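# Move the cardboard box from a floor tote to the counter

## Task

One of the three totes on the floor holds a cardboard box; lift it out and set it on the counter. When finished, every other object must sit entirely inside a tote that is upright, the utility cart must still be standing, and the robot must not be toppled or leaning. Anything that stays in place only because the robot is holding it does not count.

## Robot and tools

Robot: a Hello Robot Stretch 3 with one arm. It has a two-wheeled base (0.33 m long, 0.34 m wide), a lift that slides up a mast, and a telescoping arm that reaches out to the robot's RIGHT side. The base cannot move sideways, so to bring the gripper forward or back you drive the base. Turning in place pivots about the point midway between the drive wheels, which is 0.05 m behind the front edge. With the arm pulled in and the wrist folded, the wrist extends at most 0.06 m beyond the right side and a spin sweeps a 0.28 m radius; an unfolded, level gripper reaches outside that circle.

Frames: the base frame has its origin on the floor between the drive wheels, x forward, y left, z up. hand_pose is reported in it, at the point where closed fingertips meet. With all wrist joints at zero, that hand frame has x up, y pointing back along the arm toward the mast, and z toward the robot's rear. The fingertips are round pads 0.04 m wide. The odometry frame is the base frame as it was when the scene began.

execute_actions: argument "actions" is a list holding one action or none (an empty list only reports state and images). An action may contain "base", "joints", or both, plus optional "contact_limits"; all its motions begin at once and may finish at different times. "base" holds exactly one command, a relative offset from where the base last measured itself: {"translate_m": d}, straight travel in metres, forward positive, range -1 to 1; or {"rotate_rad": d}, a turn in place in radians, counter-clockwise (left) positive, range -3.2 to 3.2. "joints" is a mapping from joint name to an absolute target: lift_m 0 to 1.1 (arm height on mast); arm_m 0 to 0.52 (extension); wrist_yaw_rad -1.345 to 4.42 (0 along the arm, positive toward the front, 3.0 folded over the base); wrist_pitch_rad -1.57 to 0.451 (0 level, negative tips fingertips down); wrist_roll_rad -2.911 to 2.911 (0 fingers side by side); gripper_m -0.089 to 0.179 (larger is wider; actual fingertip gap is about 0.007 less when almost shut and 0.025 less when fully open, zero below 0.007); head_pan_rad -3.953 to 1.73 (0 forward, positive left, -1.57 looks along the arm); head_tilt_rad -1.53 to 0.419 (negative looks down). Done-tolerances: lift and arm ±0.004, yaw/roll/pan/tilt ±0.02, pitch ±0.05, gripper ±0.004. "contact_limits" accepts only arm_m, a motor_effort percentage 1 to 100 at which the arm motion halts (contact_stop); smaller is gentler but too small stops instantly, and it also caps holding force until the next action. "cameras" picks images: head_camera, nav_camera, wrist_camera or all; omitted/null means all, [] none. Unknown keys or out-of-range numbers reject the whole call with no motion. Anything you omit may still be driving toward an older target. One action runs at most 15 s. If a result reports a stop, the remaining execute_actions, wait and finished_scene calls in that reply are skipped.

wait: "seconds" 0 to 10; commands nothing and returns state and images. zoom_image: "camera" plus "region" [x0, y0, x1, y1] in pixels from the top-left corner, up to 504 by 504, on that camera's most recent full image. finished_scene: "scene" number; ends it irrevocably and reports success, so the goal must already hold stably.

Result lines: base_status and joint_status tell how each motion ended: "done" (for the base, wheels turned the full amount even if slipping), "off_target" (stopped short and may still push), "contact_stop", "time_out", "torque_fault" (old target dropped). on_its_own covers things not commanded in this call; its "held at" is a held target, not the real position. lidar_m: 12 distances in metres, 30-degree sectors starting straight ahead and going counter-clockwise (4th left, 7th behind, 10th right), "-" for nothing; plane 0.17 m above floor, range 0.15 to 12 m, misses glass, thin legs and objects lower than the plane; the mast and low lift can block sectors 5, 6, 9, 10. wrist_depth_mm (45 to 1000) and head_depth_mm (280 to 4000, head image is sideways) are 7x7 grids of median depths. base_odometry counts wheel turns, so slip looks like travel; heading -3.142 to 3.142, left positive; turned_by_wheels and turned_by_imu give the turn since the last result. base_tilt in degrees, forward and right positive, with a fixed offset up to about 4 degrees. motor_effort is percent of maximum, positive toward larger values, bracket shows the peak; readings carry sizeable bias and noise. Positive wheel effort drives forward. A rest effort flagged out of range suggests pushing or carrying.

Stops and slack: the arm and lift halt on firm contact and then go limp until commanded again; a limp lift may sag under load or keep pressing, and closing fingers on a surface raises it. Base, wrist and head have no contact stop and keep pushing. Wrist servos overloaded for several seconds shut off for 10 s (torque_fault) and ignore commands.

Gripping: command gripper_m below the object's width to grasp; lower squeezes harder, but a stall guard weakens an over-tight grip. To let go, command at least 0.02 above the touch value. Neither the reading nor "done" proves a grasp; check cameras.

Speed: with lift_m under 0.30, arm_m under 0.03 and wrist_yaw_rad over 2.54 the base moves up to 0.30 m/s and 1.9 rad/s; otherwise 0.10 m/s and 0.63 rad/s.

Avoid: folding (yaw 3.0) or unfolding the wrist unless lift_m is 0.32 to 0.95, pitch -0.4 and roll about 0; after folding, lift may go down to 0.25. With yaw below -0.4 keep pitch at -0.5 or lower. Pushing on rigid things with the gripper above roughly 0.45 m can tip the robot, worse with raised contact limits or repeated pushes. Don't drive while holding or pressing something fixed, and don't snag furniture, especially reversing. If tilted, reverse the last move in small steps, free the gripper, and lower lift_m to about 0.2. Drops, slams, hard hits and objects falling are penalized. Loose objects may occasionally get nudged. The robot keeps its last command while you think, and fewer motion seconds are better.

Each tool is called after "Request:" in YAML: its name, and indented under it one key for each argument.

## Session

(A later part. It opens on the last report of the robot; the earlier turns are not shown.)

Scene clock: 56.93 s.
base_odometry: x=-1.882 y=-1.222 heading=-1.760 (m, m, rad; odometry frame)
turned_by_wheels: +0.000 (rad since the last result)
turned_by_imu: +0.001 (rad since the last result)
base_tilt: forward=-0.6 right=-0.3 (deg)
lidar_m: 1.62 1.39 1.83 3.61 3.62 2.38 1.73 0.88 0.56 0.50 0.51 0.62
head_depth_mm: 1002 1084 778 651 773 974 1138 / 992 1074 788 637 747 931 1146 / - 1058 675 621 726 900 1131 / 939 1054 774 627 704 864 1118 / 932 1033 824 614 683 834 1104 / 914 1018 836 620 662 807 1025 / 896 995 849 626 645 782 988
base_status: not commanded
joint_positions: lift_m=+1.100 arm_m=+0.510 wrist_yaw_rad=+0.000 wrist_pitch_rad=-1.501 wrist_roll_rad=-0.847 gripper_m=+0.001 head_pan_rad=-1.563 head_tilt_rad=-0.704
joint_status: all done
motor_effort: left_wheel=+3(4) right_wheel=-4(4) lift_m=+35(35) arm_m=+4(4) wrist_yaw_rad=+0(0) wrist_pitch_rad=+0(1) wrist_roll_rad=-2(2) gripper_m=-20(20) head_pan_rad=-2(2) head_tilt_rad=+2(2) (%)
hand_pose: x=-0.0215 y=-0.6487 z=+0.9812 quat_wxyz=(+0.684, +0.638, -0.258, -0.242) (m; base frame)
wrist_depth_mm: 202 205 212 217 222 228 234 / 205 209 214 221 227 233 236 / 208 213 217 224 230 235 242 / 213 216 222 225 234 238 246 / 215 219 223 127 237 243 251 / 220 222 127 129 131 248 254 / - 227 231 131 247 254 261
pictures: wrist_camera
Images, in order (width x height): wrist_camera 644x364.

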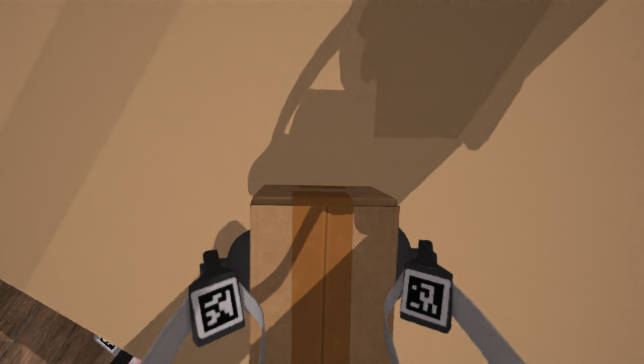

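Request:
execute_actions:
  actions:
    - {"joints":{"lift_m":1.055}}
  cameras: []

Request:
execute_actions:
  actions:
    - {"joints":{"gripper_m":0.11}}
  cameras: []

Request:
execute_actions:
  actions:
    - {"joints":{"lift_m":1.1}}
  cameras: ["wrist_camera"]

Scene clock: 58.50 s.
base_odometry: x=-1.882 y=-1.222 heading=-1.760 (m, m, rad; odometry frame)
turned_by_wheels: +0.000 (rad since the last result)
turned_by_imu: +0.000 (rad since the last result)
base_tilt: forward=-0.6 right=-0.2 (deg)
lidar_m: 1.62 1.39 1.83 3.58 3.62 2.39 1.72 0.88 0.56 0.50 0.51 0.61
head_depth_mm: 1051 1086 778 653 772 973 1140 / 1000 1070 788 638 748 935 1148 / - 1046 690 622 722 897 1131 / 943 1019 815 623 702 865 1111 / 934 1027 824 613 681 834 1106 / 913 1015 838 620 664 805 1029 / 891 999 852 626 646 782 988
base_status: not commanded
joint_positions: lift_m=+1.055 arm_m=+0.510 wrist_yaw_rad=+0.000 wrist_pitch_rad=-1.501 wrist_roll_rad=-0.847 gripper_m=+0.001 head_pan_rad=-1.563 head_tilt_rad=-0.704
joint_status: all done
motor_effort: left_wheel=+3(3) right_wheel=-4(4) lift_m=+26(31) arm_m=+4(4) wrist_yaw_rad=+0(1) wrist_pitch_rad=-1(0) wrist_roll_rad=-2(2) gripper_m=-20(20) head_pan_rad=-2(2) head_tilt_rad=+3(2) (%)
hand_pose: x=-0.0215 y=-0.6487 z=+0.9366 quat_wxyz=(+0.684, +0.638, -0.258, -0.242) (m; base frame)
wrist_depth_mm: 163 165 170 173 178 182 187 / 165 168 172 176 180 186 189 / 167 170 175 180 183 188 193 / 169 174 176 180 187 191 197 / 172 176 178 126 190 195 200 / 174 179 127 129 131 199 204 / 177 181 186 131 197 204 209
pictures: none
No camera images: the call's "cameras" was empty. Leave "cameras" out to get every camera's image.

Scene clock: 60.10 s.
base_odometry: x=-1.882 y=-1.222 heading=-1.760 (m, m, rad; odometry frame)
turned_by_wheels: +0.000 (rad since the last result)
turned_by_imu: +0.000 (rad since the last result)
base_tilt: forward=-0.6 right=-0.3 (deg)
lidar_m: 1.62 1.40 1.82 3.61 3.62 2.38 1.72 0.88 0.56 0.50 0.51 0.62
head_depth_mm: 1048 1079 776 654 773 975 1138 / 999 1071 786 639 746 934 1144 / - 1042 726 621 724 902 1130 / 947 1016 815 617 703 864 1113 / 931 1034 824 612 684 833 1099 / 916 1014 836 621 663 804 1028 / 898 998 851 626 645 781 987
base_status: not commanded
joint_positions: lift_m=+1.055 arm_m=+0.510 wrist_yaw_rad=+0.000 wrist_pitch_rad=-1.501 wrist_roll_rad=-0.847 gripper_m=+0.110 head_pan_rad=-1.563 head_tilt_rad=-0.704
joint_status: all done
motor_effort: left_wheel=+3(3) right_wheel=-4(4) lift_m=+26(26) arm_m=+4(4) wrist_yaw_rad=+1(0) wrist_pitch_rad=+0(0) wrist_roll_rad=-2(2) gripper_m=+0(79) head_pan_rad=-2(3) head_tilt_rad=+2(2) (%)
hand_pose: x=-0.0215 y=-0.6487 z=+0.9366 quat_wxyz=(+0.684, +0.638, -0.258, -0.242) (m; base frame)
wrist_depth_mm: 162 165 170 173 178 182 186 / 166 168 172 176 181 185 190 / 168 171 175 178 184 188 193 / 170 173 177 180 187 192 196 / 171 176 179 133 189 195 201 / 175 178 182 136 191 201 205 / 178 181 184 138 197 202 208
pictures: none
No camera images: the call's "cameras" was empty. Leave "cameras" out to get every camera's image.

Scene clock: 61.33 s.
base_odometry: x=-1.882 y=-1.222 heading=-1.760 (m, m, rad; odometry frame)
turned_by_wheels: +0.000 (rad since the last result)
turned_by_imu: +0.000 (rad since the last result)
base_tilt: forward=-0.6 right=-0.3 (deg)
lidar_m: 1.62 1.40 1.82 3.61 3.63 2.38 1.72 0.88 0.56 0.50 0.51 0.62
head_depth_mm: 1006 1087 777 651 771 970 1142 / 996 1069 790 640 746 935 1146 / - 1057 728 624 724 897 1130 / 941 1053 814 626 705 866 1111 / 931 1031 826 613 682 833 1099 / 915 1013 836 619 664 808 1032 / 897 1002 849 627 647 781 984
base_status: not commanded
joint_positions: lift_m=+1.100 arm_m=+0.510 wrist_yaw_rad=+0.000 wrist_pitch_rad=-1.501 wrist_roll_rad=-0.847 gripper_m=+0.110 head_pan_rad=-1.563 head_tilt_rad=-0.704
joint_status: all done
motor_effort: left_wheel=+3(4) right_wheel=-4(4) lift_m=+34(37) arm_m=+4(4) wrist_yaw_rad=+1(0) wrist_pitch_rad=+1(0) wrist_roll_rad=-2(2) gripper_m=+0(0) head_pan_rad=-2(2) head_tilt_rad=+2(2) (%)
hand_pose: x=-0.0215 y=-0.6487 z=+0.9812 quat_wxyz=(+0.684, +0.638, -0.258, -0.242) (m; base frame)
wrist_depth_mm: 203 207 212 217 221 227 234 / 205 209 215 219 226 232 237 / 209 212 218 224 231 236 243 / 212 216 223 186 234 239 246 / 216 220 225 180 238 243 251 / 221 224 229 183 242 249 256 / - 228 233 238 246 253 261
pictures: wrist_camera
Images, in order (width x height): wrist_camera 644x364.

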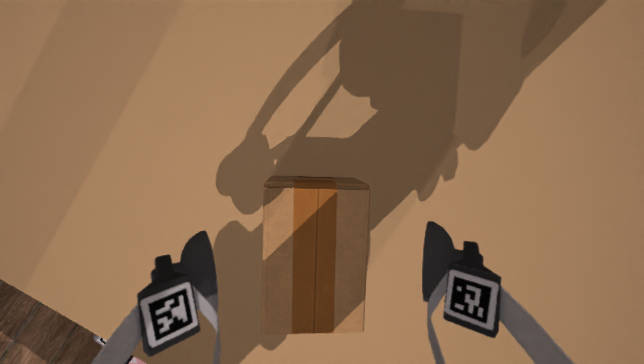

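Request:
finished_scene:
  scene: 1

The scene is finished: the task was done.


## Next scene

The same job, from a new start.

Request:
execute_actions:
  actions:
    - {"joints":{"head_tilt_rad":-0.7}}

Scene clock: 0.97 s.
base_odometry: x=+0.000 y=+0.000 heading=+0.000 (m, m, rad; odometry frame)
turned_by_wheels: +0.000 (rad since the last result)
turned_by_imu: +0.000 (rad since the last result)
base_tilt: forward=-0.6 right=-0.3 (deg)
lidar_m: 1.49 1.50 1.19 1.17 0.92 0.93 2.21 2.34 2.38 2.27 2.54 1.78
head_depth_mm: 1611 1724 1410 2055 1638 1363 1162 / 1635 1731 1427 2089 1646 1368 1170 / 1641 1773 1383 2089 1662 1380 1180 / 1655 1795 1389 1965 1688 1387 1184 / 1678 1826 1419 2142 1699 1398 1194 / 1694 1915 2182 2162 1710 1410 1207 / 1715 1936 2223 2204 1724 1420 1207
base_status: not commanded
joint_positions: lift_m=+0.542 arm_m=+0.002 wrist_yaw_rad=+3.085 wrist_pitch_rad=-0.413 wrist_roll_rad=+0.000 gripper_m=+0.037 head_pan_rad=+0.010 head_tilt_rad=-0.691
joint_status: all done
motor_effort: left_wheel=+0(1) right_wheel=-1(1) lift_m=+29(29) arm_m=+1(1) wrist_yaw_rad=+1(1) wrist_pitch_rad=+5(5) wrist_roll_rad=+0(0) gripper_m=+0(0) head_pan_rad=+0(1) head_tilt_rad=-4(37) (%)
hand_pose: x=-0.0085 y=+0.0773 z=+0.5556 quat_wxyz=(+0.165, +0.696, +0.126, +0.688) (m; base frame)
wrist_depth_mm: - - - - - - - / - - - - - - - / - - - - - - - / - - - - - - - / 953 - - - 971 968 971 / 841 834 - 808 840 821 804 / 714 703 - 698 685 698 689
pictures: head_camera (sideways: a quarter turn clockwise sets it upright), nav_camera (sideways: a quarter turn counterclockwise sets it upright), wrist_camera
Images, in order (width x height): head_camera 896x504, nav_camera 672x504, wrist_camera 644x364.

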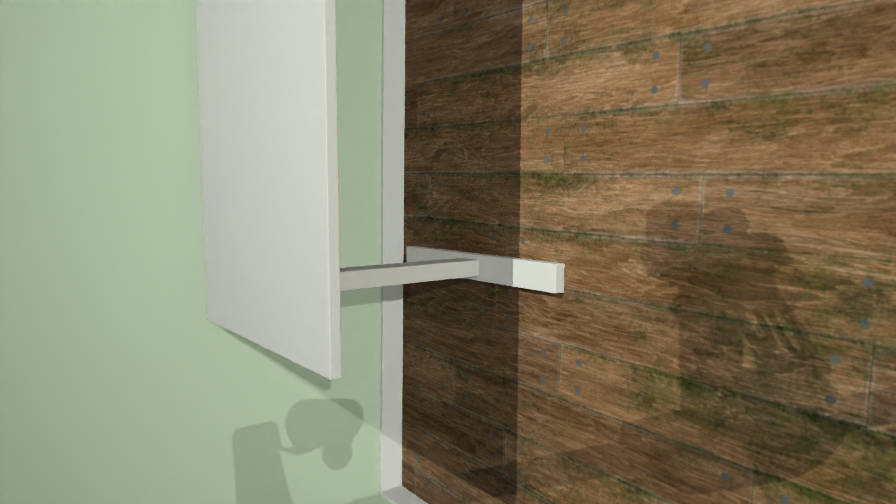

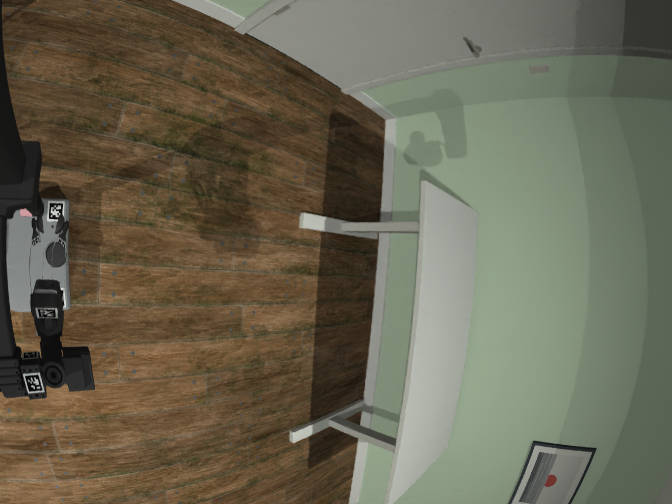

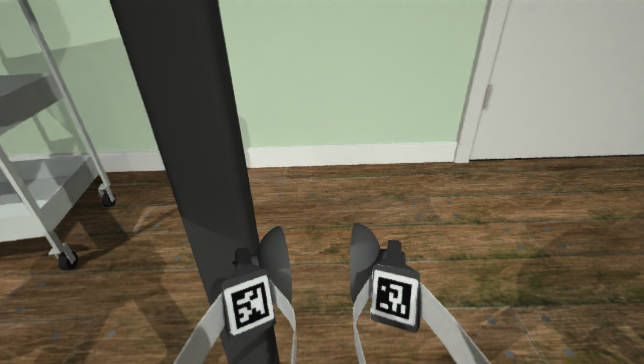

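Request:
execute_actions:
  actions:
    - {"base":{"rotate_rad":-2.2},"joints":{"lift_m":0.27,"head_tilt_rad":-0.8}}
  cameras: ["head_camera","nav_camera"]

Scene clock: 5.07 s.
base_odometry: x=+0.000 y=+0.000 heading=-2.200 (m, m, rad; odometry frame)
turned_by_wheels: -2.200 (rad since the last result)
turned_by_imu: -2.166 (rad since the last result)
base_tilt: forward=-0.6 right=-0.3 (deg)
lidar_m: 2.39 2.27 2.67 1.78 1.49 1.64 1.22 1.17 1.06 0.92 2.20 2.27
head_depth_mm: 3173 3141 2291 1827 1509 1292 1123 / 2965 3186 2329 1838 1522 1300 1129 / 2776 3062 2353 1865 1537 1312 1137 / 2626 2913 2409 1890 1556 1317 1140 / 2473 2771 2431 1898 1565 1325 1156 / 2264 2456 2465 1873 1574 1336 1159 / 2162 2342 2392 1920 1597 1346 1168
base_status: done
joint_positions: lift_m=+0.270 arm_m=+0.002 wrist_yaw_rad=+3.085 wrist_pitch_rad=-0.414 wrist_roll_rad=+0.000 gripper_m=+0.037 head_pan_rad=+0.010 head_tilt_rad=-0.790
joint_status: all done
motor_effort: left_wheel=+3(11) right_wheel=-4(8) lift_m=+25(25) arm_m=+1(1) wrist_yaw_rad=+0(0) wrist_pitch_rad=+5(6) wrist_roll_rad=+0(0) gripper_m=-1(0) head_pan_rad=+0(1) head_tilt_rad=-6(15) (%)
hand_pose: x=-0.0085 y=+0.0772 z=+0.2838 quat_wxyz=(+0.165, +0.696, +0.126, +0.688) (m; base frame)
wrist_depth_mm: - - - - - - - / - - - - - - - / - - - - 989 983 949 / 763 766 752 741 728 722 708 / 612 607 - 593 588 578 576 / 505 498 - 511 502 484 482 / 434 - - - 407 415 412
pictures: head_camera (sideways: a quarter turn clockwise sets it upright), nav_camera (sideways: a quarter turn counterclockwise sets it upright)
Images, in order (width x height): head_camera 896x504, nav_camera 672x504.

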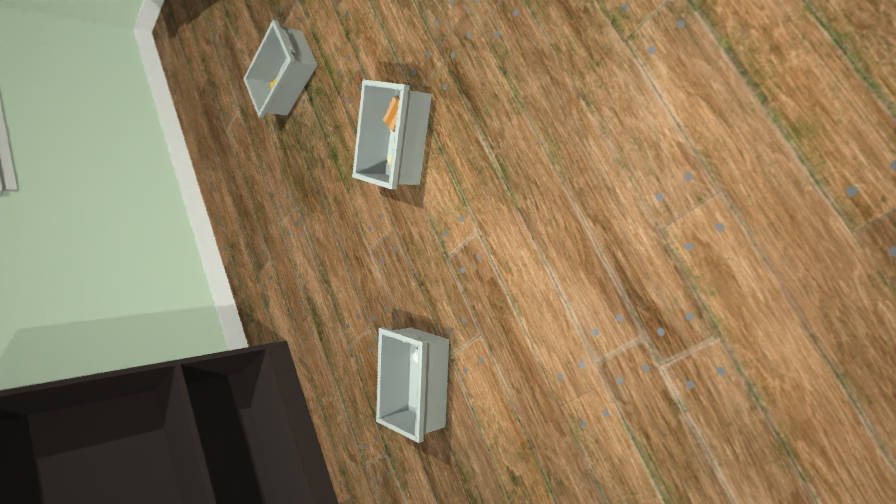

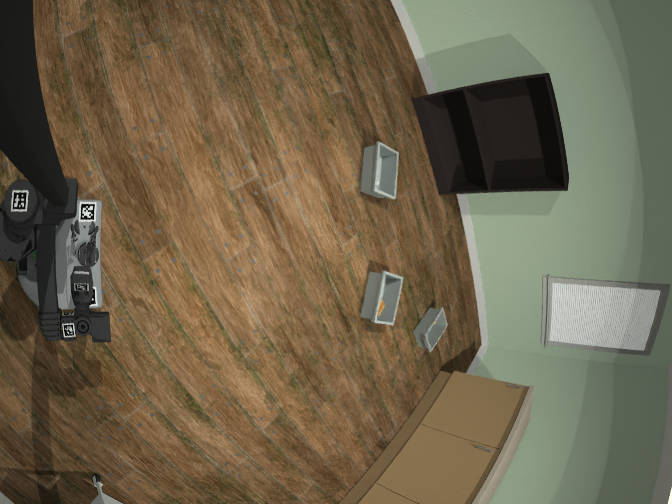

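Request:
execute_actions:
  actions:
    - {"base":{"rotate_rad":-0.54}}
  cameras: []

Request:
execute_actions:
  actions:
    - {"base":{"translate_m":1.0}}
  cameras: []

Request:
execute_actions:
  actions:
    - {"base":{"translate_m":0.27}}
  cameras: []

Request:
execute_actions:
  actions:
    - {"base":{"rotate_rad":2.75},"joints":{"head_pan_rad":-1.57,"head_tilt_rad":-1.1}}
  cameras: ["head_camera"]

Request:
execute_actions:
  actions:
    - {"joints":{"lift_m":0.4,"wrist_yaw_rad":0,"arm_m":0.3,"gripper_m":0.1}}
  cameras: []

Scene clock: 7.40 s.
base_odometry: x=+0.000 y=+0.000 heading=-2.740 (m, m, rad; odometry frame)
turned_by_wheels: -0.540 (rad since the last result)
turned_by_imu: -0.531 (rad since the last result)
base_tilt: forward=-0.6 right=-0.3 (deg)
lidar_m: 2.27 2.39 2.27 2.67 2.02 1.49 1.67 1.22 1.17 1.08 0.92 2.21
head_depth_mm: 1884 2135 2309 1831 1516 1291 1125 / 1986 2256 2346 1844 1528 1297 1135 / 2083 2396 2357 1851 1541 1305 1138 / 2197 2533 2391 1879 1549 1323 1148 / 2323 2874 2420 1900 1556 1323 1153 / 3217 3408 2384 1862 1577 1332 1158 / 3047 3158 2490 1896 1586 1345 1170
base_status: done
joint_positions: lift_m=+0.270 arm_m=+0.002 wrist_yaw_rad=+3.085 wrist_pitch_rad=-0.414 wrist_roll_rad=+0.000 gripper_m=+0.037 head_pan_rad=+0.010 head_tilt_rad=-0.790
joint_status: not commanded
motor_effort: left_wheel=+3(11) right_wheel=-4(10) lift_m=+25(25) arm_m=+1(1) wrist_yaw_rad=+0(1) wrist_pitch_rad=+5(5) wrist_roll_rad=+0(0) gripper_m=-1(0) head_pan_rad=+1(0) head_tilt_rad=-5(2) (%)
hand_pose: x=-0.0085 y=+0.0772 z=+0.2838 quat_wxyz=(+0.165, +0.696, +0.126, +0.688) (m; base frame)
wrist_depth_mm: - - - - - - - / - - - - - - - / - - - - - 957 962 / 767 762 748 743 734 733 712 / 610 603 - 596 593 589 575 / 505 504 - 514 504 478 484 / 443 - - - 402 413 411
pictures: none
No camera images: the call's "cameras" was empty. Leave "cameras" out to get every camera's image.

Scene clock: 12.33 s.
base_odometry: x=-0.920 y=-0.391 heading=-2.740 (m, m, rad; odometry frame)
turned_by_wheels: +0.000 (rad since the last result)
turned_by_imu: +0.009 (rad since the last result)
base_tilt: forward=-0.6 right=-0.3 (deg)
lidar_m: 1.37 2.18 1.77 1.97 2.92 2.42 2.35 1.72 1.05 1.04 1.39 1.33
head_depth_mm: 1384 1267 1449 1684 1516 1292 1125 / 1413 1337 1540 1785 1526 1304 1129 / 1455 1422 1654 1851 1533 1309 1142 / 1491 1505 1767 1884 1550 1317 1146 / 1532 1609 1919 1892 1564 1327 1153 / 2126 2563 2443 1913 1577 1338 1155 / 2339 2598 2479 1816 1586 1287 1143
base_status: done
joint_positions: lift_m=+0.270 arm_m=+0.002 wrist_yaw_rad=+3.085 wrist_pitch_rad=-0.414 wrist_roll_rad=+0.000 gripper_m=+0.037 head_pan_rad=+0.010 head_tilt_rad=-0.791
joint_status: not commanded
motor_effort: left_wheel=+2(11) right_wheel=-3(6) lift_m=+25(25) arm_m=+1(1) wrist_yaw_rad=+0(0) wrist_pitch_rad=+6(5) wrist_roll_rad=+0(0) gripper_m=+0(1) head_pan_rad=+1(0) head_tilt_rad=-4(4) (%)
hand_pose: x=-0.0085 y=+0.0772 z=+0.2838 quat_wxyz=(+0.165, +0.696, +0.126, +0.688) (m; base frame)
wrist_depth_mm: - - - - - - - / - - - - - - - / - - - - 963 770 943 / 772 761 741 743 746 652 622 / 613 598 - 592 585 587 569 / 500 497 - 513 499 481 480 / 440 - - - 407 414 416
pictures: none
No camera images: the call's "cameras" was empty. Leave "cameras" out to get every camera's image.

Scene clock: 15.00 s.
base_odometry: x=-1.169 y=-0.497 heading=-2.739 (m, m, rad; odometry frame)
turned_by_wheels: +0.000 (rad since the last result)
turned_by_imu: +0.003 (rad since the last result)
base_tilt: forward=-0.6 right=-0.3 (deg)
lidar_m: 1.13 2.05 1.66 1.96 2.78 2.62 2.53 1.25 1.14 1.84 1.14 1.10
head_depth_mm: 1376 1049 1182 1378 1515 1289 1122 / 1423 1092 1260 1486 1525 1304 1129 / 1456 1155 1351 1618 1533 1309 1136 / 1494 1237 1448 1732 1545 1316 1145 / 1532 1314 1562 1831 1563 1324 1153 / 1877 1441 2359 1916 1529 1339 1162 / 2079 2392 2476 1934 1558 1345 1168
base_status: done
joint_positions: lift_m=+0.270 arm_m=+0.002 wrist_yaw_rad=+3.085 wrist_pitch_rad=-0.414 wrist_roll_rad=+0.000 gripper_m=+0.037 head_pan_rad=+0.010 head_tilt_rad=-0.791
joint_status: not commanded
motor_effort: left_wheel=+2(11) right_wheel=-3(6) lift_m=+25(25) arm_m=+1(1) wrist_yaw_rad=+0(0) wrist_pitch_rad=+5(6) wrist_roll_rad=+0(0) gripper_m=+0(1) head_pan_rad=+1(0) head_tilt_rad=-3(4) (%)
hand_pose: x=-0.0085 y=+0.0772 z=+0.2838 quat_wxyz=(+0.165, +0.696, +0.126, +0.688) (m; base frame)
wrist_depth_mm: - - - - - - - / - - - - - - - / - - - 948 799 950 895 / 786 762 753 735 579 683 727 / 615 602 - 603 582 579 579 / 503 494 - 505 502 486 481 / 445 - - - 408 414 412
pictures: none
No camera images: the call's "cameras" was empty. Leave "cameras" out to get every camera's image.

Scene clock: 17.80 s.
base_odometry: x=-1.169 y=-0.497 heading=+0.010 (m, m, rad; odometry frame)
turned_by_wheels: +2.750 (rad since the last result)
turned_by_imu: +2.707 (rad since the last result)
base_tilt: forward=-0.6 right=-0.3 (deg)
lidar_m: 2.62 2.29 1.20 1.14 1.91 1.11 1.10 1.17 2.00 1.66 1.97 3.06
head_depth_mm: 1885 1857 1628 1443 1302 1182 1107 / 1912 1881 1639 1459 1306 1219 - / 1922 1892 1654 1471 1299 - - / 1894 1902 1669 1438 1313 1212 1097 / 1905 1896 1687 1489 1333 1208 1103 / 1921 1912 1694 1498 1347 1214 1112 / 1947 1939 1672 1490 1355 1221 1115
base_status: done
joint_positions: lift_m=+0.270 arm_m=+0.002 wrist_yaw_rad=+3.085 wrist_pitch_rad=-0.414 wrist_roll_rad=+0.000 gripper_m=+0.037 head_pan_rad=-1.563 head_tilt_rad=-1.087
joint_status: all done
motor_effort: left_wheel=-3(8) right_wheel=+3(10) lift_m=+25(25) arm_m=+0(0) wrist_yaw_rad=+0(1) wrist_pitch_rad=+5(5) wrist_roll_rad=+0(0) gripper_m=-1(1) head_pan_rad=-2(35) head_tilt_rad=-7(28) (%)
hand_pose: x=-0.0085 y=+0.0772 z=+0.2838 quat_wxyz=(+0.165, +0.696, +0.126, +0.688) (m; base frame)
wrist_depth_mm: - - - - - - - / - - - - - - - / - - - - 973 981 938 / 777 759 746 733 734 726 718 / 606 603 - 598 592 583 571 / 509 499 - 512 508 489 477 / 441 - - - 408 414 413
pictures: head_camera (sideways: a quarter turn clockwise sets it upright)
Images, in order (width x height): head_camera 896x504.

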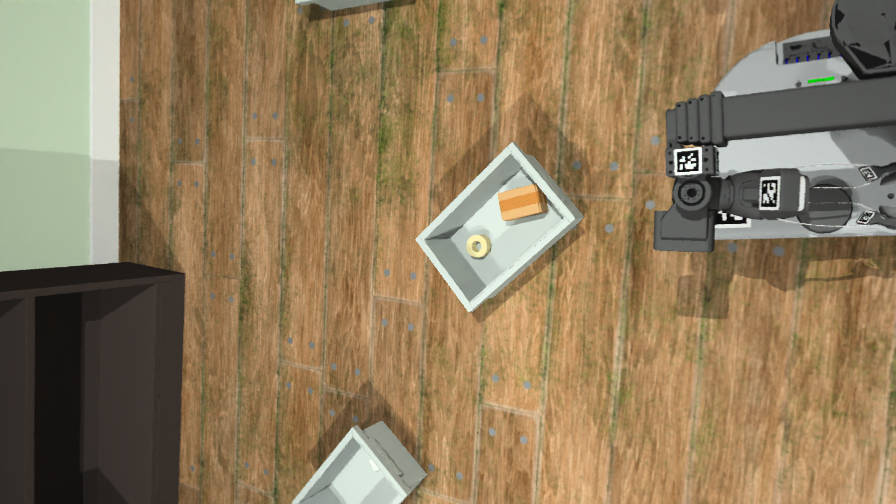

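Scene clock: 21.20 s.
base_odometry: x=-1.169 y=-0.497 heading=+0.010 (m, m, rad; odometry frame)
turned_by_wheels: +0.000 (rad since the last result)
turned_by_imu: +0.001 (rad since the last result)
base_tilt: forward=-0.6 right=-0.3 (deg)
lidar_m: 2.63 2.29 1.20 1.14 1.92 1.12 1.10 1.17 2.00 1.66 1.98 3.06
head_depth_mm: 1896 1865 1624 1442 1296 1183 1103 / 1905 1882 1641 1474 1308 - - / 1926 1903 1659 1356 1299 1225 - / 1906 1905 1670 1432 1305 1217 1097 / 1888 1894 1674 1488 1335 1213 1105 / 1920 1911 1696 1508 1343 1217 1111 / 1948 1930 1683 1489 1348 1220 1115
base_status: not commanded
joint_positions: lift_m=+0.400 arm_m=+0.300 wrist_yaw_rad=+0.002 wrist_pitch_rad=-0.414 wrist_roll_rad=+0.000 gripper_m=+0.100 head_pan_rad=-1.563 head_tilt_rad=-1.087
joint_status: all done
motor_effort: left_wheel=-3(3) right_wheel=+3(3) lift_m=+33(34) arm_m=+4(4) wrist_yaw_rad=-1(2) wrist_pitch_rad=+5(5) wrist_roll_rad=+0(0) gripper_m=-1(80) head_pan_rad=-2(2) head_tilt_rad=-7(6) (%)
hand_pose: x=-0.0211 y=-0.6697 z=+0.4135 quat_wxyz=(+0.692, +0.146, -0.692, -0.145) (m; base frame)
wrist_depth_mm: - - - - - - - / - - - - - - - / - - - - - - - / - - - 990 969 958 958 / 797 797 791 784 800 762 660 / 650 660 652 647 653 642 585 / 563 557 560 556 548 547 534
pictures: none
No camera images: the call's "cameras" was empty. Leave "cameras" out to get every camera's image.

Request:
execute_actions:
  actions:
    - {"joints":{"lift_m":0.29,"arm_m":0.405,"wrist_pitch_rad":-1.5,"wrist_roll_rad":-0.22}}
  cameras: ["wrist_camera"]

Scene clock: 23.43 s.
base_odometry: x=-1.169 y=-0.497 heading=+0.010 (m, m, rad; odometry frame)
turned_by_wheels: +0.000 (rad since the last result)
turned_by_imu: +0.000 (rad since the last result)
base_tilt: forward=-0.6 right=-0.3 (deg)
lidar_m: 2.63 2.29 1.20 1.14 1.92 1.11 1.10 1.18 2.00 1.94 1.97 3.07
head_depth_mm: 1887 1865 1625 1445 1301 1185 1107 / 1910 1884 1634 1464 1307 - - / 1934 1905 1656 - 1292 1225 - / 1902 1905 1667 1443 1306 1214 1098 / 1895 1899 1682 1489 1332 1209 1105 / 1918 1912 1695 1503 1340 1217 1112 / 1948 1948 1683 1486 1352 1226 1117
base_status: not commanded
joint_positions: lift_m=+0.290 arm_m=+0.405 wrist_yaw_rad=+0.001 wrist_pitch_rad=-1.492 wrist_roll_rad=-0.215 gripper_m=+0.100 head_pan_rad=-1.563 head_tilt_rad=-1.087
joint_status: all done
motor_effort: left_wheel=-3(3) right_wheel=+3(3) lift_m=+25(25) arm_m=+4(5) wrist_yaw_rad=+0(2) wrist_pitch_rad=-3(3) wrist_roll_rad=-3(3) gripper_m=-1(0) head_pan_rad=-3(2) head_tilt_rad=-7(7) (%)
hand_pose: x=-0.0216 y=-0.5458 z=+0.1715 quat_wxyz=(+0.572, +0.529, -0.460, -0.426) (m; base frame)
wrist_depth_mm: 192 224 288 252 319 327 330 / 203 279 308 314 326 329 335 / 304 262 314 317 268 333 338 / 311 222 319 277 260 337 344 / 314 218 322 279 325 338 350 / 319 322 317 327 267 346 353 / 323 325 248 250 230 351 356
pictures: wrist_camera
Images, in order (width x height): wrist_camera 644x364.

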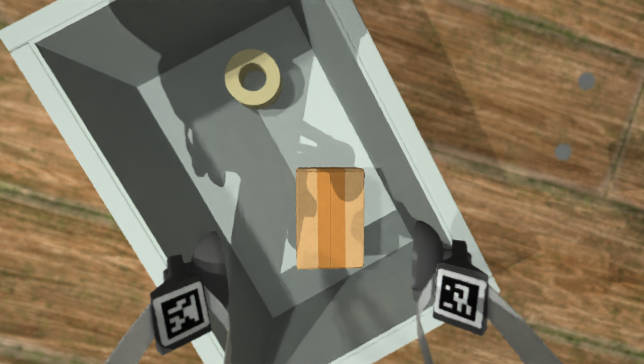

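Request:
execute_actions:
  actions:
    - {"base":{"translate_m":-0.016},"joints":{"lift_m":0.145,"arm_m":0.41,"gripper_m":0.095}}
  cameras: ["wrist_camera"]

Request:
execute_actions:
  actions:
    - {"joints":{"gripper_m":0.0}}
  cameras: ["wrist_camera"]

Request:
execute_actions:
  actions:
    - {"joints":{"lift_m":0.31}}
  cameras: ["wrist_camera"]

Scene clock: 26.80 s.
base_odometry: x=-1.185 y=-0.497 heading=+0.010 (m, m, rad; odometry frame)
turned_by_wheels: +0.000 (rad since the last result)
turned_by_imu: +0.002 (rad since the last result)
base_tilt: forward=-0.6 right=-0.3 (deg)
lidar_m: 2.64 2.29 1.20 1.14 1.92 1.10 1.08 1.16 2.00 1.67 1.98 3.10
head_depth_mm: 1900 1849 1615 1439 1300 1183 - / 1910 1875 1636 1458 1304 1217 - / 1934 1889 1644 1407 1301 1230 - / 1915 1907 1665 1438 1305 1214 1098 / 1855 1871 1674 1484 1330 1208 1104 / 1923 1897 1693 1496 1341 1216 1114 / 1955 1933 1685 1505 1351 1220 1118
base_status: done
joint_positions: lift_m=+0.232 arm_m=+0.410 wrist_yaw_rad=+0.001 wrist_pitch_rad=-1.496 wrist_roll_rad=-0.224 gripper_m=+0.095 head_pan_rad=-1.567 head_tilt_rad=-1.091
joint_status: lift_m contact_stop (moved -0.059 of -0.145); the others done
on_its_own: lift_m is slack since a contact_stop, until your next command for it (your +0.145 is given up)
motor_effort: left_wheel=+0(12) right_wheel=-1(19) lift_m=+29(39) arm_m=+2(2) wrist_yaw_rad=+0(1) wrist_pitch_rad=-2(8) wrist_roll_rad=+2(6) gripper_m=+0(35) head_pan_rad=-1(2) head_tilt_rad=-4(7) (%)
hand_pose: x=-0.0216 y=-0.5500 z=+0.1129 quat_wxyz=(+0.573, +0.532, -0.457, -0.424) (m; base frame)
wrist_depth_mm: 196 235 251 218 261 267 271 / 205 250 253 257 156 269 272 / 185 253 258 263 163 275 277 / 164 230 260 217 200 277 280 / 148 197 264 218 269 177 286 / 147 167 268 222 254 159 289 / 264 149 248 238 185 160 293
pictures: wrist_camera
Images, in order (width x height): wrist_camera 644x364.

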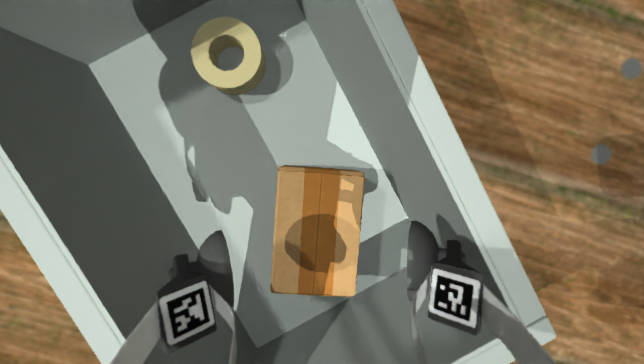

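not run: a stop came earlier in this reply.

not run: a stop came earlier in this reply.

Request:
execute_actions:
  actions:
    - {"joints":{"lift_m":0.19,"gripper_m":0.088}}

Request:
execute_actions:
  actions:
    - {"joints":{"lift_m":0.145}}
  cameras: ["wrist_camera"]

Request:
execute_actions:
  actions:
    - {"joints":{"gripper_m":0.0}}
  cameras: []

Request:
execute_actions:
  actions:
    - {"joints":{"lift_m":0.31}}
  cameras: ["wrist_camera"]

Scene clock: 28.43 s.
base_odometry: x=-1.185 y=-0.497 heading=+0.010 (m, m, rad; odometry frame)
turned_by_wheels: +0.000 (rad since the last result)
turned_by_imu: +0.000 (rad since the last result)
base_tilt: forward=-0.7 right=-0.3 (deg)
lidar_m: 2.64 2.29 1.19 1.14 1.92 1.10 1.08 1.16 2.00 1.67 1.98 3.08
head_depth_mm: 1902 1856 1612 1442 1295 1182 - / 1897 1879 1639 1449 1307 1213 - / 1925 1888 1642 1533 1300 1224 - / 1906 1907 1671 1442 1306 1215 1097 / 1855 1880 1672 1481 1327 1210 1108 / 1927 1917 1697 1501 1337 1216 1113 / 1945 1926 1676 1499 1352 1225 1119
base_status: not commanded
joint_positions: lift_m=+0.190 arm_m=+0.410 wrist_yaw_rad=+0.001 wrist_pitch_rad=-1.496 wrist_roll_rad=-0.224 gripper_m=+0.088 head_pan_rad=-1.567 head_tilt_rad=-1.091
joint_status: all done
motor_effort: left_wheel=+0(0) right_wheel=-1(1) lift_m=+24(26) arm_m=+2(1) wrist_yaw_rad=+0(0) wrist_pitch_rad=-1(2) wrist_roll_rad=+2(2) gripper_m=-1(37) head_pan_rad=-1(0) head_tilt_rad=-4(4) (%)
hand_pose: x=-0.0216 y=-0.5500 z=+0.0716 quat_wxyz=(+0.573, +0.532, -0.457, -0.424) (m; base frame)
wrist_depth_mm: 196 209 205 214 108 226 230 / 205 212 214 218 127 228 232 / 184 214 217 221 156 109 236 / 164 217 220 174 186 112 239 / 148 199 223 176 229 121 241 / 135 170 226 178 231 137 244 / 126 146 229 222 189 151 118
pictures: head_camera (sideways: a quarter turn clockwise sets it upright), nav_camera (sideways: a quarter turn counterclockwise sets it upright), wrist_camera
Images, in order (width x height): head_camera 896x504, nav_camera 672x504, wrist_camera 644x364.

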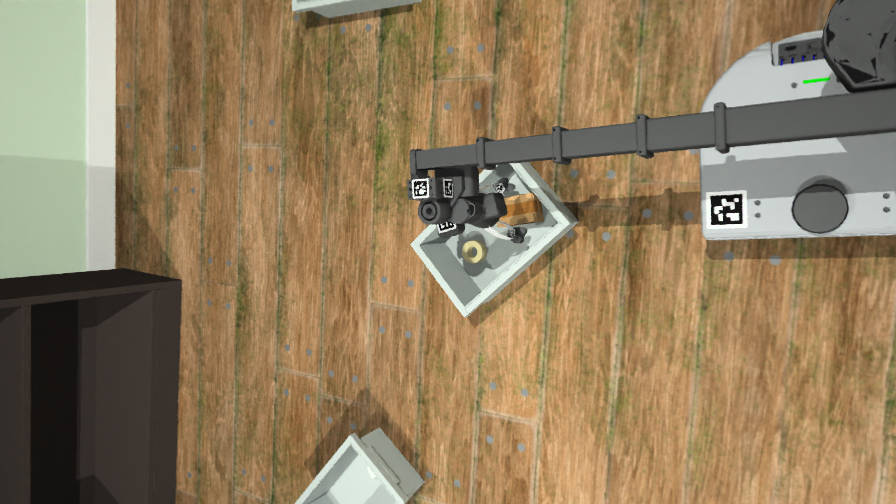

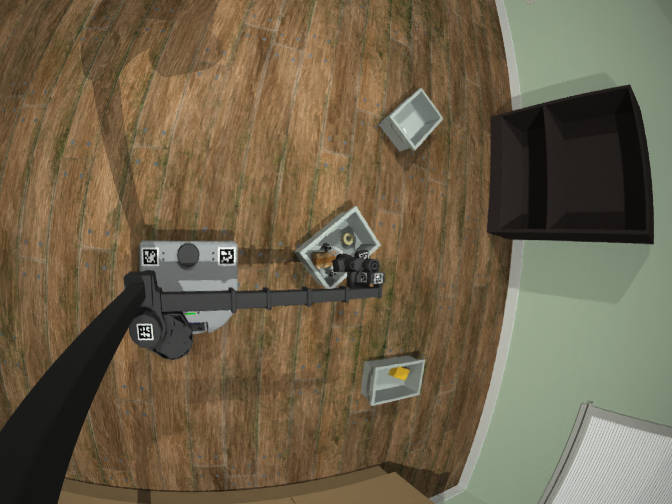

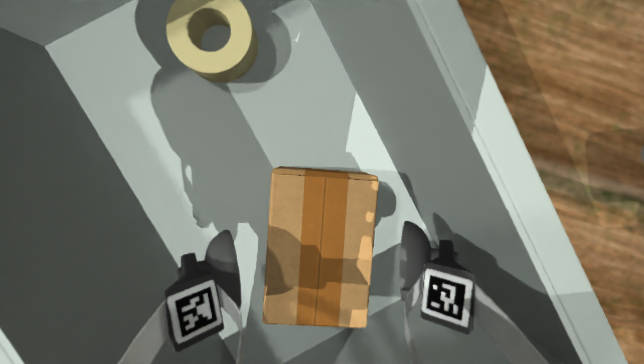

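Scene clock: 29.67 s.
base_odometry: x=-1.185 y=-0.497 heading=+0.010 (m, m, rad; odometry frame)
turned_by_wheels: +0.000 (rad since the last result)
turned_by_imu: +0.000 (rad since the last result)
base_tilt: forward=-0.6 right=-0.3 (deg)
lidar_m: 2.64 2.29 1.20 1.14 1.92 1.10 1.08 1.16 1.99 1.66 1.98 3.07
head_depth_mm: 1895 1858 1616 1443 1298 1182 - / 1916 1868 1636 1444 1305 1211 - / 1944 1890 1641 1513 1296 1224 - / 1901 1897 1665 1439 1310 1215 1100 / 1852 1877 1666 1482 1329 1203 1105 / 1928 1900 1685 1504 1342 1216 1109 / 1953 1930 1672 1506 1349 1223 1120
base_status: not commanded
joint_positions: lift_m=+0.145 arm_m=+0.410 wrist_yaw_rad=+0.001 wrist_pitch_rad=-1.496 wrist_roll_rad=-0.224 gripper_m=+0.088 head_pan_rad=-1.567 head_tilt_rad=-1.091
joint_status: all done
motor_effort: left_wheel=+0(0) right_wheel=-1(1) lift_m=+25(26) arm_m=+1(2) wrist_yaw_rad=+0(0) wrist_pitch_rad=-2(2) wrist_roll_rad=+2(2) gripper_m=-1(0) head_pan_rad=-1(1) head_tilt_rad=-3(4) (%)
hand_pose: x=-0.0216 y=-0.5500 z=+0.0266 quat_wxyz=(+0.573, +0.532, -0.457, -0.424) (m; base frame)
wrist_depth_mm: 166 166 163 172 107 71 63 / 167 169 172 174 127 79 63 / 169 171 174 176 156 90 65 / 164 174 175 131 166 103 70 / 147 176 178 131 133 121 77 / 134 171 131 132 134 137 87 / 125 146 182 134 171 150 99
pictures: wrist_camera
Images, in order (width x height): wrist_camera 644x364.

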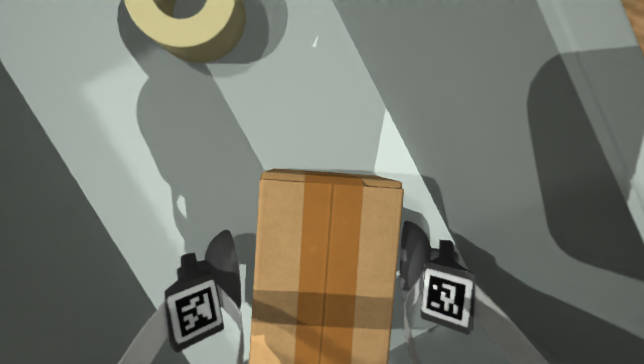

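Scene clock: 31.03 s.
base_odometry: x=-1.185 y=-0.497 heading=+0.010 (m, m, rad; odometry frame)
turned_by_wheels: +0.000 (rad since the last result)
turned_by_imu: +0.000 (rad since the last result)
base_tilt: forward=-0.6 right=-0.3 (deg)
lidar_m: 2.64 2.29 1.20 1.14 1.92 1.10 1.08 1.16 1.99 1.66 1.98 3.08
head_depth_mm: 1899 1860 1618 1441 1297 1179 - / 1917 1868 1640 1450 1309 1215 - / 1924 1877 1644 1510 1296 1226 - / 1907 1898 1657 1446 1306 1216 1101 / 1854 1887 1676 1485 1338 1204 1105 / 1923 1905 1692 1493 1343 1216 1110 / 1958 1916 1675 1502 1349 1224 1119
base_status: not commanded
joint_positions: lift_m=+0.145 arm_m=+0.410 wrist_yaw_rad=+0.001 wrist_pitch_rad=-1.496 wrist_roll_rad=-0.224 gripper_m=+0.001 head_pan_rad=-1.567 head_tilt_rad=-1.091
joint_status: all done
motor_effort: left_wheel=+0(0) right_wheel=-1(1) lift_m=+25(25) arm_m=+2(2) wrist_yaw_rad=+0(0) wrist_pitch_rad=-2(2) wrist_roll_rad=+2(2) gripper_m=-20(95) head_pan_rad=-1(1) head_tilt_rad=-3(4) (%)
hand_pose: x=-0.0216 y=-0.5500 z=+0.0266 quat_wxyz=(+0.573, +0.532, -0.457, -0.424) (m; base frame)
wrist_depth_mm: 165 166 163 171 108 71 62 / 167 169 172 174 127 79 63 / 169 171 174 177 155 90 65 / 164 174 176 128 174 103 69 / 148 176 177 127 182 121 77 / 135 176 128 129 130 145 87 / 126 150 182 130 173 150 100
pictures: none
No camera images: the call's "cameras" was empty. Leave "cameras" out to get every camera's image.

Scene clock: 33.37 s.
base_odometry: x=-1.185 y=-0.497 heading=+0.010 (m, m, rad; odometry frame)
turned_by_wheels: +0.000 (rad since the last result)
turned_by_imu: +0.001 (rad since the last result)
base_tilt: forward=-0.6 right=-0.3 (deg)
lidar_m: 2.64 2.30 1.19 1.14 1.92 1.10 1.08 1.16 2.00 1.67 1.98 3.08
head_depth_mm: 1886 1852 1610 1440 1292 1180 - / 1916 1871 1634 1456 1306 - - / 1932 1894 1650 1359 1299 1229 - / 1903 1901 1670 1421 1310 1212 1100 / 1854 1884 1677 1484 1334 1205 1103 / 1930 1895 1690 1492 1338 1215 1114 / 1942 1926 1674 1500 1358 1221 1116
base_status: not commanded
joint_positions: lift_m=+0.310 arm_m=+0.410 wrist_yaw_rad=+0.001 wrist_pitch_rad=-1.496 wrist_roll_rad=-0.224 gripper_m=+0.001 head_pan_rad=-1.567 head_tilt_rad=-1.091
joint_status: all done
motor_effort: left_wheel=+0(0) right_wheel=-1(1) lift_m=+34(36) arm_m=+2(2) wrist_yaw_rad=+0(0) wrist_pitch_rad=-2(2) wrist_roll_rad=+2(2) gripper_m=-20(21) head_pan_rad=+0(1) head_tilt_rad=-4(3) (%)
hand_pose: x=-0.0216 y=-0.5500 z=+0.1912 quat_wxyz=(+0.573, +0.532, -0.457, -0.424) (m; base frame)
wrist_depth_mm: 214 235 302 286 339 341 352 / 222 294 329 320 343 346 355 / 324 271 334 336 346 351 357 / 333 245 335 128 250 357 361 / 333 252 282 127 233 358 368 / 338 342 128 129 130 369 372 / 341 346 232 130 366 373 379
pictures: wrist_camera
Images, in order (width x height): wrist_camera 644x364.

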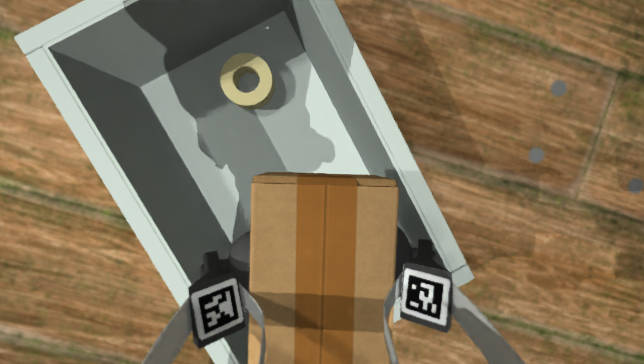

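Request:
execute_actions:
  actions:
    - {"base":{"translate_m":-0.59},"joints":{"lift_m":1.1,"head_tilt_rad":-0.7,"head_pan_rad":-2.6}}
  cameras: ["head_camera","nav_camera"]

Scene clock: 41.57 s.
base_odometry: x=-1.775 y=-0.503 heading=+0.010 (m, m, rad; odometry frame)
turned_by_wheels: +0.000 (rad since the last result)
turned_by_imu: -0.001 (rad since the last result)
base_tilt: forward=-0.6 right=-0.3 (deg)
lidar_m: 3.20 2.38 1.32 1.84 0.65 0.51 0.50 0.53 0.79 1.90 1.81 3.04
head_depth_mm: - 1049 779 609 683 808 993 / - 1114 790 643 758 913 1141 / - 1153 802 712 850 1050 1173 / - 1187 814 795 967 1283 1179 / - 1257 826 894 1126 1361 1184 / - 1546 880 1029 1344 1397 1199 / - 1798 975 1213 1700 1412 1202
base_status: done
joint_positions: lift_m=+1.100 arm_m=+0.410 wrist_yaw_rad=+0.001 wrist_pitch_rad=-1.496 wrist_roll_rad=-0.224 gripper_m=+0.001 head_pan_rad=-2.593 head_tilt_rad=-0.705
joint_status: all done
motor_effort: left_wheel=+1(4) right_wheel=-1(6) lift_m=+34(35) arm_m=+2(1) wrist_yaw_rad=+0(0) wrist_pitch_rad=-1(2) wrist_roll_rad=+2(2) gripper_m=-21(21) head_pan_rad=-3(35) head_tilt_rad=+3(28) (%)
hand_pose: x=-0.0216 y=-0.5500 z=+0.9812 quat_wxyz=(+0.573, +0.532, -0.457, -0.424) (m; base frame)
wrist_depth_mm: - - - - - - - / - - - - - - 671 / - - - - - 943 635 / - - - 128 - 860 601 / - - - 127 - 812 578 / - - 128 129 130 758 558 / - - - 130 948 685 534
pictures: head_camera (sideways: a quarter turn clockwise sets it upright), nav_camera (sideways: a quarter turn counterclockwise sets it upright)
Images, in order (width x height): head_camera 896x504, nav_camera 672x504.

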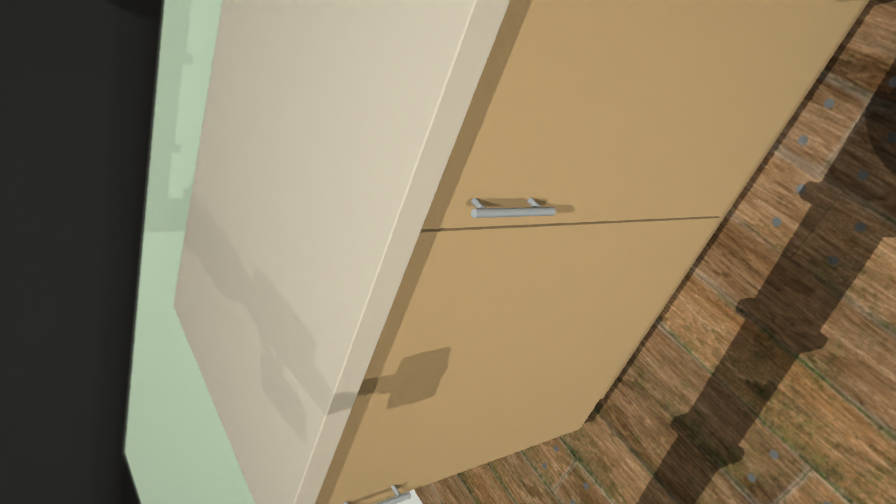

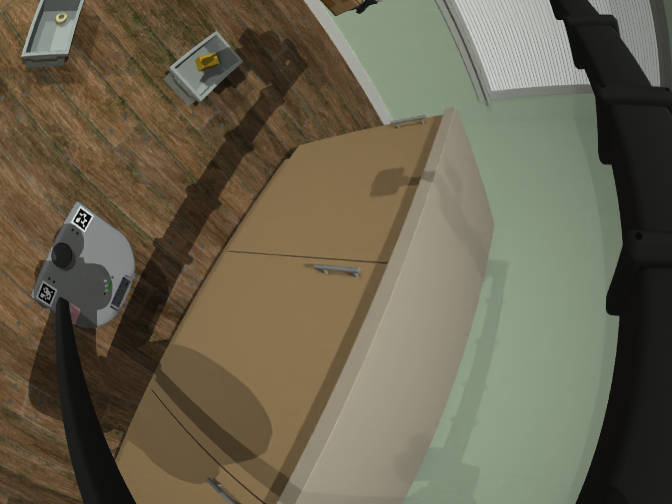

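Same height as before.

Request:
execute_actions:
  actions:
    - {"base":{"rotate_rad":-1.65},"joints":{"arm_m":0.51,"head_pan_rad":-1.57}}
  cameras: ["head_camera","wrist_camera"]

Scene clock: 45.43 s.
base_odometry: x=-1.775 y=-0.503 heading=-1.639 (m, m, rad; odometry frame)
turned_by_wheels: -1.650 (rad since the last result)
turned_by_imu: -1.625 (rad since the last result)
base_tilt: forward=-0.6 right=-0.3 (deg)
lidar_m: 1.91 1.80 2.81 3.21 2.53 1.32 1.84 0.69 0.51 0.50 0.52 0.72
head_depth_mm: 929 1015 780 610 708 879 1131 / 944 1026 790 616 709 883 1146 / 949 1038 717 622 712 887 1148 / 934 1051 741 629 713 888 1132 / 936 1035 824 634 714 890 1140 / 937 1043 834 621 714 894 1144 / 940 1058 848 627 716 896 1151
base_status: done
joint_positions: lift_m=+1.100 arm_m=+0.510 wrist_yaw_rad=+0.001 wrist_pitch_rad=-1.496 wrist_roll_rad=-0.224 gripper_m=+0.001 head_pan_rad=-1.577 head_tilt_rad=-0.704
joint_status: all done
motor_effort: left_wheel=+3(9) right_wheel=-4(10) lift_m=+34(34) arm_m=+3(4) wrist_yaw_rad=+0(0) wrist_pitch_rad=-2(1) wrist_roll_rad=+2(2) gripper_m=-20(20) head_pan_rad=+4(35) head_tilt_rad=+2(2) (%)
hand_pose: x=-0.0216 y=-0.6499 z=+0.9812 quat_wxyz=(+0.573, +0.532, -0.457, -0.424) (m; base frame)
wrist_depth_mm: 209 211 215 218 222 226 228 / 212 214 218 221 225 228 230 / 214 216 219 224 226 231 234 / 217 219 222 128 229 234 238 / 219 222 224 128 232 236 241 / 222 225 128 129 130 239 243 / 224 226 230 130 239 244 247
pictures: head_camera (sideways: a quarter turn clockwise sets it upright), wrist_camera
Images, in order (width x height): head_camera 896x504, wrist_camera 644x364.

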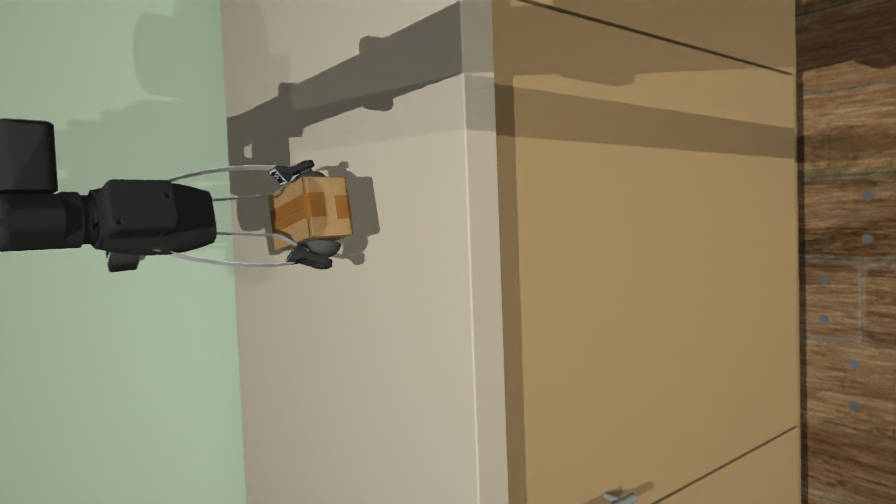

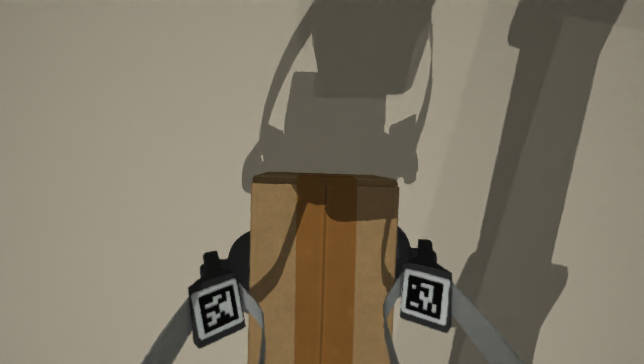

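Request:
execute_actions:
  actions:
    - {"joints":{"lift_m":1.053}}
  cameras: []

Request:
execute_actions:
  actions:
    - {"joints":{"gripper_m":0.11}}
  cameras: ["wrist_camera"]

Scene clock: 46.93 s.
base_odometry: x=-1.775 y=-0.503 heading=-1.639 (m, m, rad; odometry frame)
turned_by_wheels: +0.000 (rad since the last result)
turned_by_imu: +0.000 (rad since the last result)
base_tilt: forward=-0.6 right=-0.3 (deg)
lidar_m: 1.91 1.80 2.81 3.20 2.53 1.32 1.85 0.69 0.52 0.50 0.52 0.72
head_depth_mm: - 1013 780 609 708 883 1135 / 947 1024 792 616 710 885 1139 / - 1031 797 623 710 884 1145 / 933 1018 816 630 713 889 1133 / 936 1038 826 634 714 893 1136 / 938 1043 837 621 716 892 1147 / 940 1059 847 627 718 895 1154
base_status: not commanded
joint_positions: lift_m=+1.053 arm_m=+0.510 wrist_yaw_rad=+0.001 wrist_pitch_rad=-1.496 wrist_roll_rad=-0.224 gripper_m=+0.001 head_pan_rad=-1.577 head_tilt_rad=-0.704
joint_status: all done
motor_effort: left_wheel=+4(3) right_wheel=-4(3) lift_m=+25(27) arm_m=+3(3) wrist_yaw_rad=-1(1) wrist_pitch_rad=-2(1) wrist_roll_rad=+2(2) gripper_m=-20(20) head_pan_rad=+3(3) head_tilt_rad=+3(2) (%)
hand_pose: x=-0.0216 y=-0.6499 z=+0.9345 quat_wxyz=(+0.573, +0.532, -0.457, -0.424) (m; base frame)
wrist_depth_mm: 166 168 170 172 176 179 182 / 168 170 172 175 177 181 184 / 170 172 175 178 180 183 187 / 171 174 176 128 182 185 188 / 174 175 178 127 184 188 191 / 176 178 128 129 130 189 193 / 178 180 183 130 190 193 196
pictures: none
No camera images: the call's "cameras" was empty. Leave "cameras" out to get every camera's image.

Scene clock: 48.53 s.
base_odometry: x=-1.775 y=-0.503 heading=-1.639 (m, m, rad; odometry frame)
turned_by_wheels: +0.000 (rad since the last result)
turned_by_imu: +0.000 (rad since the last result)
base_tilt: forward=-0.6 right=-0.3 (deg)
lidar_m: 1.91 1.81 2.80 3.21 2.54 1.32 1.84 0.70 0.52 0.50 0.52 0.73
head_depth_mm: - 1013 780 611 708 882 1136 / 943 1026 789 617 710 884 1142 / - 1031 799 623 711 886 1149 / 935 1017 817 630 711 888 1134 / 936 1036 824 634 713 892 1138 / 938 1044 836 620 716 893 1147 / 944 1059 847 627 717 896 1150
base_status: not commanded
joint_positions: lift_m=+1.053 arm_m=+0.510 wrist_yaw_rad=+0.001 wrist_pitch_rad=-1.496 wrist_roll_rad=-0.224 gripper_m=+0.110 head_pan_rad=-1.577 head_tilt_rad=-0.704
joint_status: all done
motor_effort: left_wheel=+3(3) right_wheel=-4(4) lift_m=+25(25) arm_m=+4(3) wrist_yaw_rad=+0(0) wrist_pitch_rad=-2(2) wrist_roll_rad=+2(2) gripper_m=+1(80) head_pan_rad=+3(3) head_tilt_rad=+2(2) (%)
hand_pose: x=-0.0216 y=-0.6499 z=+0.9345 quat_wxyz=(+0.573, +0.532, -0.457, -0.424) (m; base frame)
wrist_depth_mm: 166 168 171 173 176 179 181 / 168 170 173 176 177 181 183 / 170 172 175 178 180 183 186 / 172 174 176 131 182 185 189 / 174 177 178 131 184 188 192 / 176 178 180 133 185 190 193 / 179 180 182 135 189 193 196
pictures: wrist_camera
Images, in order (width x height): wrist_camera 644x364.

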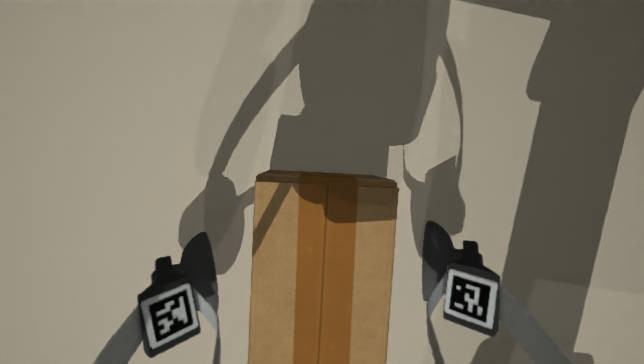

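Request:
finished_scene:
  scene: 2

The scene is finished: the task was done.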